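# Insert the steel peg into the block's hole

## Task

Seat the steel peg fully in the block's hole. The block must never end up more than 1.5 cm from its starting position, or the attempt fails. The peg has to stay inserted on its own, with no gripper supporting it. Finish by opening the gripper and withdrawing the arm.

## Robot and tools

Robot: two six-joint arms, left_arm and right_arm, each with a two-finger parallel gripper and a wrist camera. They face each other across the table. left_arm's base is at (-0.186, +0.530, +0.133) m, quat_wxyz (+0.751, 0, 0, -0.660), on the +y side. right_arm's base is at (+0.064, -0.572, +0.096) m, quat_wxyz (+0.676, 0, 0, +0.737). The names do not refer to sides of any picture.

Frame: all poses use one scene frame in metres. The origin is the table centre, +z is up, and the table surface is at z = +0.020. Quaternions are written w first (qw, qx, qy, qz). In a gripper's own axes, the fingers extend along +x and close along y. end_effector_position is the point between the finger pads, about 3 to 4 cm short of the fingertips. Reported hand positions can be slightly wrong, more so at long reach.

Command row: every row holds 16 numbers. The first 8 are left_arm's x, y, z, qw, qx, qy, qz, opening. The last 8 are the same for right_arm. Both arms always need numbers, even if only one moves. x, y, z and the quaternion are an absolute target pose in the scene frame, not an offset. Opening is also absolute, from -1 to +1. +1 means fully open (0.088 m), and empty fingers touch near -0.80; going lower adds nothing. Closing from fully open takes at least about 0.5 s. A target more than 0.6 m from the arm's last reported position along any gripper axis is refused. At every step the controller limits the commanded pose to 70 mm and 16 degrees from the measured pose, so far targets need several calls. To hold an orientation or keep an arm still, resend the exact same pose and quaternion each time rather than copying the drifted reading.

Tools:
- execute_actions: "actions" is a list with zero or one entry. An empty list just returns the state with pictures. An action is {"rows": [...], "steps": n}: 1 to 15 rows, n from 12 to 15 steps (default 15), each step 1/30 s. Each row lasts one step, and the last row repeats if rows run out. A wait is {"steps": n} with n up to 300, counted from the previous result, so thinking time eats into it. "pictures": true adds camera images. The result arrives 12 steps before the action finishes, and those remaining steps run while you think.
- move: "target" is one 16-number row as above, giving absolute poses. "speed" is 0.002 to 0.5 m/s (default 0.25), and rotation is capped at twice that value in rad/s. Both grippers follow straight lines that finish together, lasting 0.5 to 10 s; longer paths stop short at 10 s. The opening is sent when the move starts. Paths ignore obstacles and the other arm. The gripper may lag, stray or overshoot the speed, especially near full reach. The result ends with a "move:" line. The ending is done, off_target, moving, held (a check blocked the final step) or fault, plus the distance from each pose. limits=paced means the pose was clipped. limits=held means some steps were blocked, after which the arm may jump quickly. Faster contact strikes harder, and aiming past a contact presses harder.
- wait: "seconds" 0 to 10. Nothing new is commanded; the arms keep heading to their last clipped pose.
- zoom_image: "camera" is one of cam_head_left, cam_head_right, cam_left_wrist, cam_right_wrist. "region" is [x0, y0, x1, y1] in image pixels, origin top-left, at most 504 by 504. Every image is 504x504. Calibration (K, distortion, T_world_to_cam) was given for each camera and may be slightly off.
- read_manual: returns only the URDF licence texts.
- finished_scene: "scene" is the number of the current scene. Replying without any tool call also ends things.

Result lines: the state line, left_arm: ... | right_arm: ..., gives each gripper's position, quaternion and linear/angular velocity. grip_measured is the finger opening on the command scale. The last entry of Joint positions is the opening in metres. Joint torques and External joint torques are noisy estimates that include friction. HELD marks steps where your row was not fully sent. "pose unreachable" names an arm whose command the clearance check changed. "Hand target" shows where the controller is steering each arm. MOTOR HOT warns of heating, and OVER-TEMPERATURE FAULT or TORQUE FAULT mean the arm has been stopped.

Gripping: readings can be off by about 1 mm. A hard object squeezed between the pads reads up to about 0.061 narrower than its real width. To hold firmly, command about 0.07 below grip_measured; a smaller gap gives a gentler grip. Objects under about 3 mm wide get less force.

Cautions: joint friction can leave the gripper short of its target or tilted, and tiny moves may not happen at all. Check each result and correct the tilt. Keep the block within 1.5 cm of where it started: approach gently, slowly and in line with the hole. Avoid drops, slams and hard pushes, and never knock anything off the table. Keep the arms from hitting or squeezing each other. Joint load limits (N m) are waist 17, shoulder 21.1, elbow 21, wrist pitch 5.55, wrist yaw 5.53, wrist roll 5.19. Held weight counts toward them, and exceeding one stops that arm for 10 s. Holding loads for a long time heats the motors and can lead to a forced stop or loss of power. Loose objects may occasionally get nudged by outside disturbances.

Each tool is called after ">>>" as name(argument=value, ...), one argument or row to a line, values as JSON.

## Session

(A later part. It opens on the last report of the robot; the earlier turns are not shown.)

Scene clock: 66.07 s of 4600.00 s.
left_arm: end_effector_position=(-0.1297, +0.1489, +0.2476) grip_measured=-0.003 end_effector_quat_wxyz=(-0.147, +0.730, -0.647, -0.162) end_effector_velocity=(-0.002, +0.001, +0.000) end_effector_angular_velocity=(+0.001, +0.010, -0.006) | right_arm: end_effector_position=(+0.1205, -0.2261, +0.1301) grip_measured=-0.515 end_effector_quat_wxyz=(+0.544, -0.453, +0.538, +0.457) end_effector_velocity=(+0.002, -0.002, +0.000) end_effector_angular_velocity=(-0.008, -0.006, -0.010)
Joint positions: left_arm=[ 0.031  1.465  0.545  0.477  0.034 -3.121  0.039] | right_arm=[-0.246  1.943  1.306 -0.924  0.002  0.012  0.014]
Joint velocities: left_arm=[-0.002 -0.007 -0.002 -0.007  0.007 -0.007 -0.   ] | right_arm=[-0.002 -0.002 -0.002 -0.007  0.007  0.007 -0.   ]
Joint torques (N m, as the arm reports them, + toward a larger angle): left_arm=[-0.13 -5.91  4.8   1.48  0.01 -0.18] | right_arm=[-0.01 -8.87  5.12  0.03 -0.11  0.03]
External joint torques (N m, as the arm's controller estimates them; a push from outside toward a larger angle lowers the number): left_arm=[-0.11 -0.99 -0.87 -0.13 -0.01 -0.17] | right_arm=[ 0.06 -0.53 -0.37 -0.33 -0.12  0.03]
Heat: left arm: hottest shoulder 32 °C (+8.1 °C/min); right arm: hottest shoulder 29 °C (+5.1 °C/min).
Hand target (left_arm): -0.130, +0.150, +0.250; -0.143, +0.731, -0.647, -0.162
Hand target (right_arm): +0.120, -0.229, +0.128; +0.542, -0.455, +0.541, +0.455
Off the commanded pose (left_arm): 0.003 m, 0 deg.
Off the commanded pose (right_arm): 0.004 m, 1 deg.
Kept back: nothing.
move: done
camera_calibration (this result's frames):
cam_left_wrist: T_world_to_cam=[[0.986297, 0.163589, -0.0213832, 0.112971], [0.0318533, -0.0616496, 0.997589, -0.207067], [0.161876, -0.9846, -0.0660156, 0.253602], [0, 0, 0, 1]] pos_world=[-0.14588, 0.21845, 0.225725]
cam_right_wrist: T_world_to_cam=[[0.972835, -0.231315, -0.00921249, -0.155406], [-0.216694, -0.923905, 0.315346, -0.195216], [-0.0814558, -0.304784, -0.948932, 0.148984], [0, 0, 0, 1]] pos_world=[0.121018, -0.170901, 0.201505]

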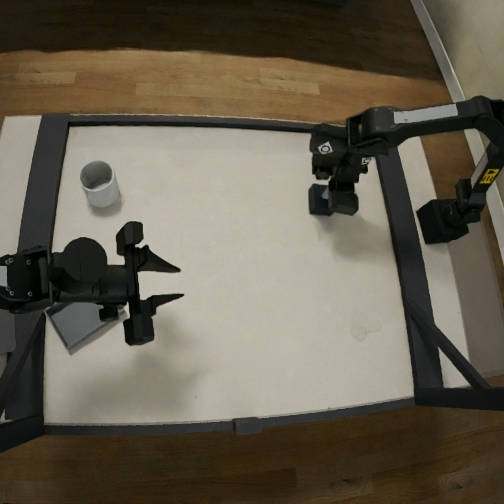

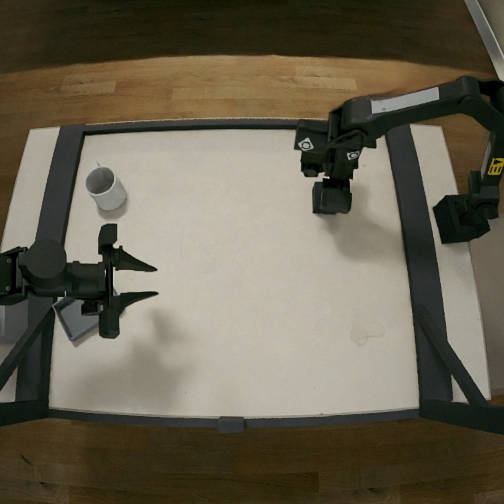

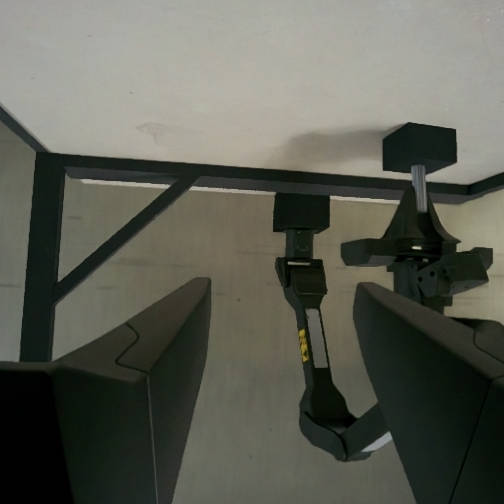

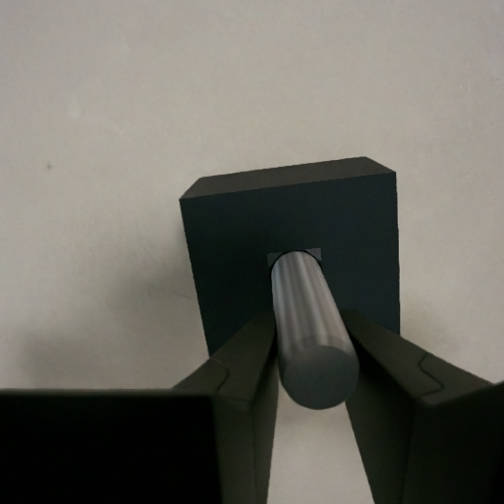

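In, block dragged ~4 mm. Push down.

>>> move(
  target=[-0.13,0.15,0.25,-0.143,0.731,-0.647,-0.162,0.0,0.1205,-0.227,0.098,0.542,-0.455,0.542,0.455,-0.6],
  speed=0.015,
)

Scene clock: 68.83 s of 4600.00 s.
left_arm: end_effector_position=(-0.1297, +0.1489, +0.2476) grip_measured=-0.003 end_effector_quat_wxyz=(-0.147, +0.730, -0.647, -0.162) end_effector_velocity=(-0.002, +0.002, -0.003) end_effector_angular_velocity=(+0.011, +0.012, -0.006) | right_arm: end_effector_position=(+0.1207, -0.2243, +0.1045) grip_measured=-0.515 end_effector_quat_wxyz=(+0.546, -0.451, +0.537, +0.459) end_effector_velocity=(-0.002, +0.001, +0.000) end_effector_angular_velocity=(+0.011, +0.020, +0.005)
Joint positions: left_arm=[ 0.031  1.465  0.545  0.477  0.034 -3.121  0.039] | right_arm=[-0.246  1.986  1.255 -0.823  0.001  0.012  0.014]
Joint velocities: left_arm=[-0.002 -0.002 -0.007 -0.007  0.007 -0.007 -0.   ] | right_arm=[-0.002 -0.002 -0.002  0.007 -0.022 -0.007  0.   ]
Joint torques (N m, as the arm reports them, + toward a larger angle): left_arm=[-0.21 -5.8   4.81  1.47  0.01 -0.18] | right_arm=[-0.09 -7.27  5.12  0.38 -0.08  0.01]
External joint torques (N m, as the arm's controller estimates them; a push from outside toward a larger angle lowers the number): left_arm=[-0.2  -0.91 -0.84 -0.14  0.   -0.18] | right_arm=[-0.11  1.27 -0.29 -0.03 -0.07  0.01]
Heat: left arm: hottest shoulder 31 °C (+7.0 °C/min); right arm: hottest shoulder 29 °C (+5.0 °C/min).
Hand target (left_arm): -0.130, +0.150, +0.250; -0.143, +0.731, -0.647, -0.162
Hand target (right_arm): +0.120, -0.227, +0.098; +0.542, -0.455, +0.542, +0.455
Off the commanded pose (left_arm): 0.003 m, 0 deg.
Off the commanded pose (right_arm): 0.007 m, 1 deg.
Kept back: nothing.
move: done
camera_calibration (this result's frames):
cam_left_wrist: T_world_to_cam=[[0.986297, 0.163589, -0.0213832, 0.112971], [0.0318533, -0.0616496, 0.997589, -0.207067], [0.161876, -0.9846, -0.0660156, 0.253602], [0, 0, 0, 1]] pos_world=[-0.14588, 0.21845, 0.225725]
cam_right_wrist: T_world_to_cam=[[0.972842, -0.231234, -0.010503, -0.155242], [-0.216811, -0.926177, 0.308527, -0.185173], [-0.0810695, -0.297871, -0.951157, 0.126932], [0, 0, 0, 1]] pos_world=[0.121168, -0.16959, 0.176233]

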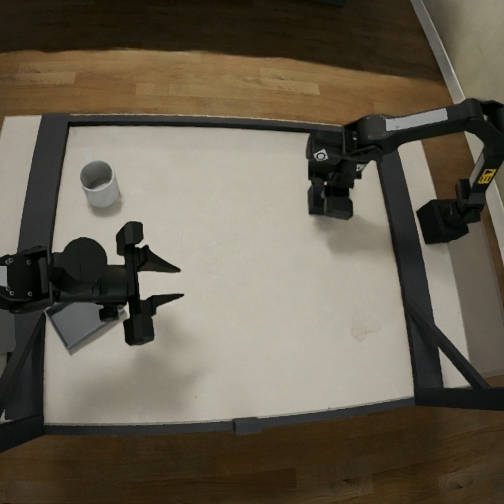

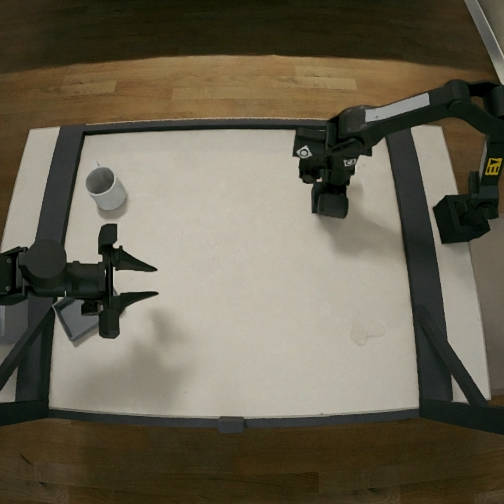

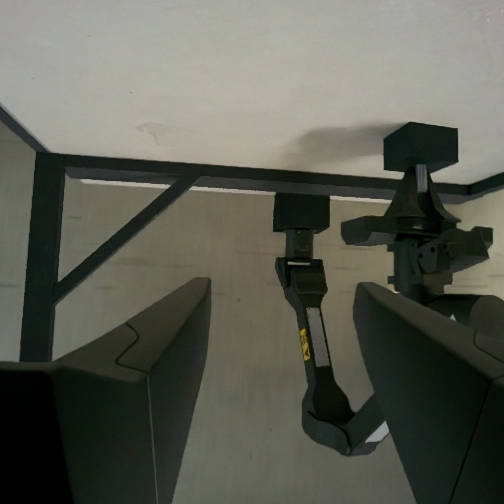

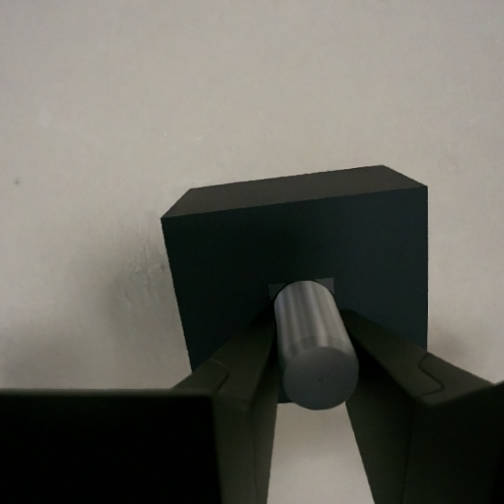

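>>> move(
  target=[-0.13,0.15,0.25,-0.143,0.731,-0.647,-0.162,0.0,0.1207,-0.225,0.103,0.542,-0.455,0.542,0.455,-0.2],
  speed=0.015,
)

>>> zoom_image(
  camera="cam_left_wrist",
  region=[360,110,490,240],
)

Scene clock: 70.10 s of 4600.00 s.
left_arm: end_effector_position=(-0.1297, +0.1489, +0.2476) grip_measured=-0.003 end_effector_quat_wxyz=(-0.147, +0.730, -0.647, -0.162) end_effector_velocity=(+0.000, +0.001, -0.003) end_effector_angular_velocity=(+0.014, -0.014, +0.009) | right_arm: end_effector_position=(+0.1205, -0.2252, +0.1058) grip_measured=-0.202 end_effector_quat_wxyz=(+0.544, -0.453, +0.539, +0.457) end_effector_velocity=(-0.000, +0.001, +0.000) end_effector_angular_velocity=(+0.008, +0.006, -0.010)
Joint positions: left_arm=[ 0.031  1.465  0.545  0.477  0.034 -3.121  0.039] | right_arm=[-0.246  1.986  1.261 -0.837  0.001  0.012  0.029]
Joint velocities: left_arm=[-0.007  0.002 -0.002 -0.007 -0.022  0.007  0.   ] | right_arm=[-0.002 -0.002 -0.002  0.007 -0.007  0.007 -0.   ]
Joint torques (N m, as the arm reports them, + toward a larger angle): left_arm=[-0.15 -5.82  4.85  1.48  0.03 -0.18] | right_arm=[-0.03 -7.46  6.87 -0.15 -0.09  0.01]
External joint torques (N m, as the arm's controller estimates them; a push from outside toward a larger angle lowers the number): left_arm=[-0.14 -0.95 -0.83 -0.13  0.02 -0.17] | right_arm=[-0.03  0.93  1.57 -0.52 -0.08  0.01]
Heat: left arm: hottest shoulder 31 °C (+7.1 °C/min); right arm: hottest shoulder 29 °C (+5.1 °C/min).
Hand target (left_arm): -0.130, +0.150, +0.250; -0.143, +0.731, -0.647, -0.162
Hand target (right_arm): +0.121, -0.225, +0.103; +0.542, -0.455, +0.542, +0.455
Off the commanded pose (left_arm): 0.003 m, 0 deg.
Off the commanded pose (right_arm): 0.003 m, 1 deg.
Kept back: nothing.
move: done
camera_calibration (this result's frames):
cam_left_wrist: T_world_to_cam=[[0.986297, 0.163589, -0.0213832, 0.112971], [0.0318533, -0.0616496, 0.997589, -0.207067], [0.161876, -0.9846, -0.0660156, 0.253602], [0, 0, 0, 1]] pos_world=[-0.14588, 0.21845, 0.225725]
cam_right_wrist: T_world_to_cam=[[0.972826, -0.231307, -0.0103259, -0.155272], [-0.216309, -0.923846, 0.315783, -0.186788], [-0.0825822, -0.304969, -0.948775, 0.126246], [0, 0, 0, 1]] pos_world=[0.121075, -0.169977, 0.17716]

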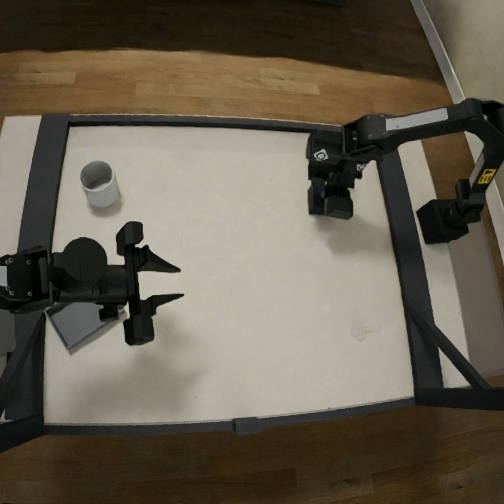

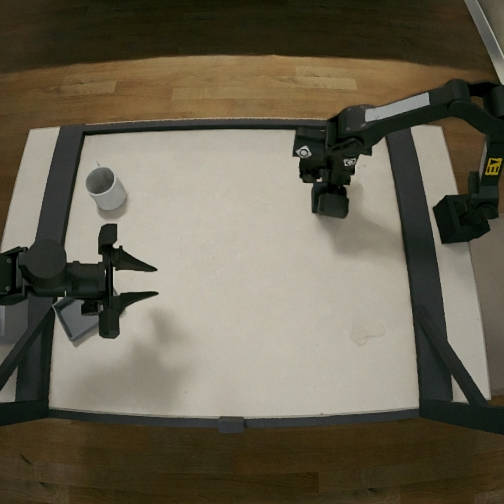

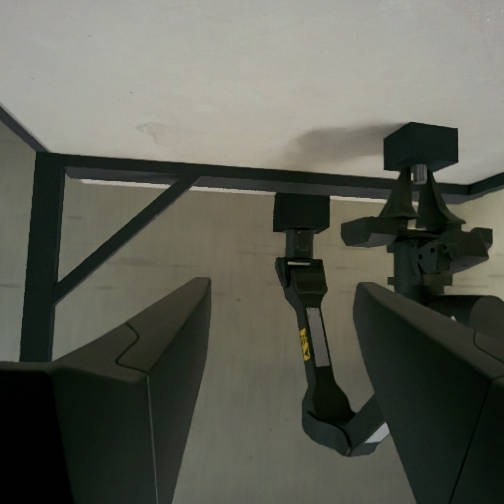

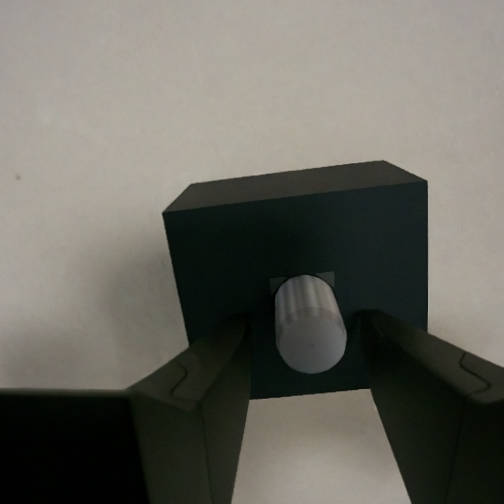

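Region (360, 110, 490, 240) of cam_left_wrist's 504x504 image, scaled by 3.877, with more detail than that image has.

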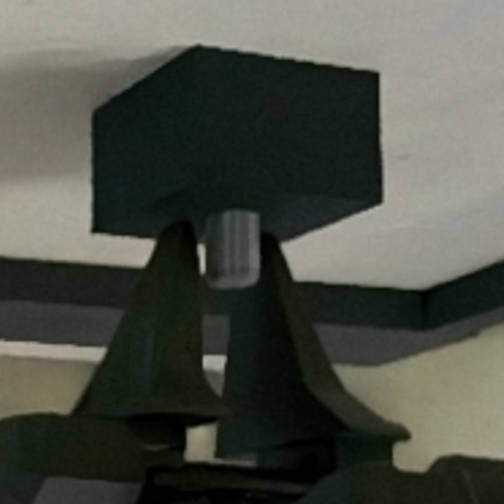

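It slid to the bottom.

>>> move(
  target=[-0.13,0.15,0.25,-0.143,0.731,-0.647,-0.162,0.0,0.1207,-0.23,0.2,0.542,-0.455,0.542,0.455,-0.2],
  speed=0.1,
)

>>> finished_scene(
  scene=1,
)

Scene clock: 71.77 s of 4600.00 s.
left_arm: end_effector_position=(-0.1297, +0.1489, +0.2476) grip_measured=-0.003 end_effector_quat_wxyz=(-0.147, +0.730, -0.647, -0.162) end_effector_velocity=(+0.002, +0.002, -0.002) end_effector_angular_velocity=(+0.007, +0.005, +0.012) | right_arm: end_effector_position=(+0.1196, -0.2306, +0.1966) grip_measured=-0.202 end_effector_quat_wxyz=(+0.539, -0.457, +0.543, +0.453) end_effector_velocity=(-0.001, -0.003, +0.003) end_effector_angular_velocity=(-0.011, +0.009, +0.005)
Joint positions: left_arm=[ 0.031  1.465  0.545  0.477  0.034 -3.121  0.039] | right_arm=[-0.246  1.872  1.483 -1.19   0.001  0.012  0.029]
Joint velocities: left_arm=[ 0.002 -0.002 -0.002 -0.007 -0.007 -0.007 -0.   ] | right_arm=[-0.002 -0.002  0.007 -0.022 -0.007 -0.007  0.   ]
Joint torques (N m, as the arm reports them, + toward a larger angle): left_arm=[-0.09 -5.85  4.86  1.48  0.01 -0.19] | right_arm=[-0.23 -9.36  7.34 -0.11 -0.07 -0.06]
External joint torques (N m, as the arm's controller estimates them; a push from outside toward a larger angle lowers the number): left_arm=[-0.1  -0.96 -0.79 -0.12 -0.01 -0.18] | right_arm=[-0.24 -1.23  1.53 -0.44 -0.05 -0.06]
Heat: left arm: hottest shoulder 31 °C (+7.0 °C/min); right arm: hottest shoulder 30 °C (+6.0 °C/min).
Hand target (left_arm): -0.130, +0.150, +0.250; -0.143, +0.731, -0.647, -0.162
Hand target (right_arm): +0.121, -0.230, +0.200; +0.542, -0.454, +0.541, +0.455
Off the commanded pose (left_arm): 0.003 m, 0 deg.
Off the commanded pose (right_arm): 0.004 m, 0 deg.
Kept back: nothing.
move: done
camera_calibration (this result's frames):
cam_left_wrist: T_world_to_cam=[[0.986297, 0.163589, -0.0213832, 0.112971], [0.0318533, -0.0616496, 0.997589, -0.207067], [0.161876, -0.9846, -0.0660156, 0.253602], [0, 0, 0, 1]] pos_world=[-0.14588, 0.21845, 0.225725]
cam_right_wrist: T_world_to_cam=[[0.9728, -0.231467, -0.00909712, -0.155011], [-0.215442, -0.918482, 0.331625, -0.222613], [-0.085116, -0.320645, -0.943367, 0.206282], [0, 0, 0, 1]] pos_world=[0.120392, -0.174202, 0.267014]

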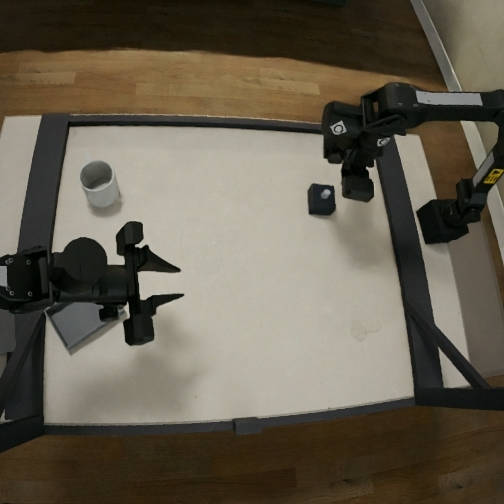

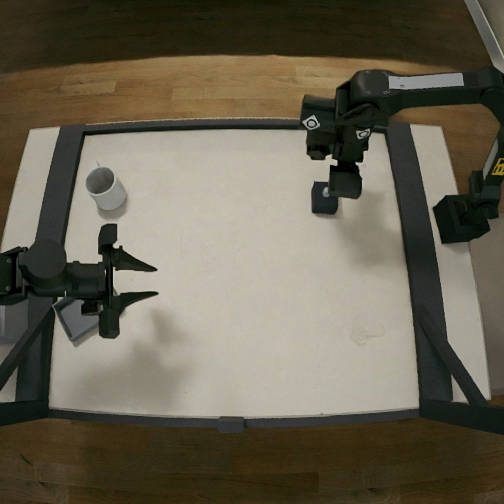

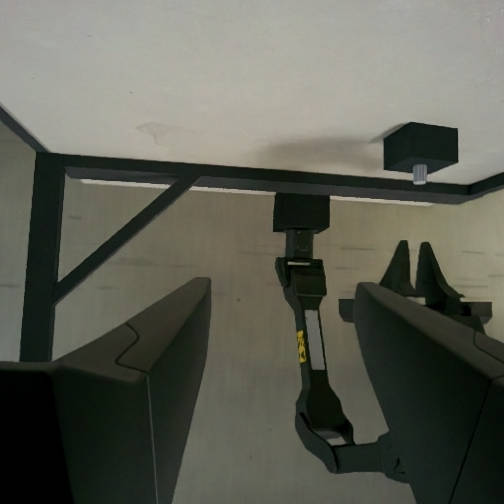

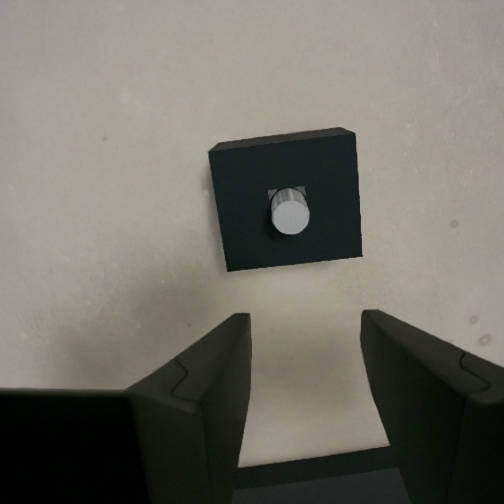

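The scene is finished: the task was done.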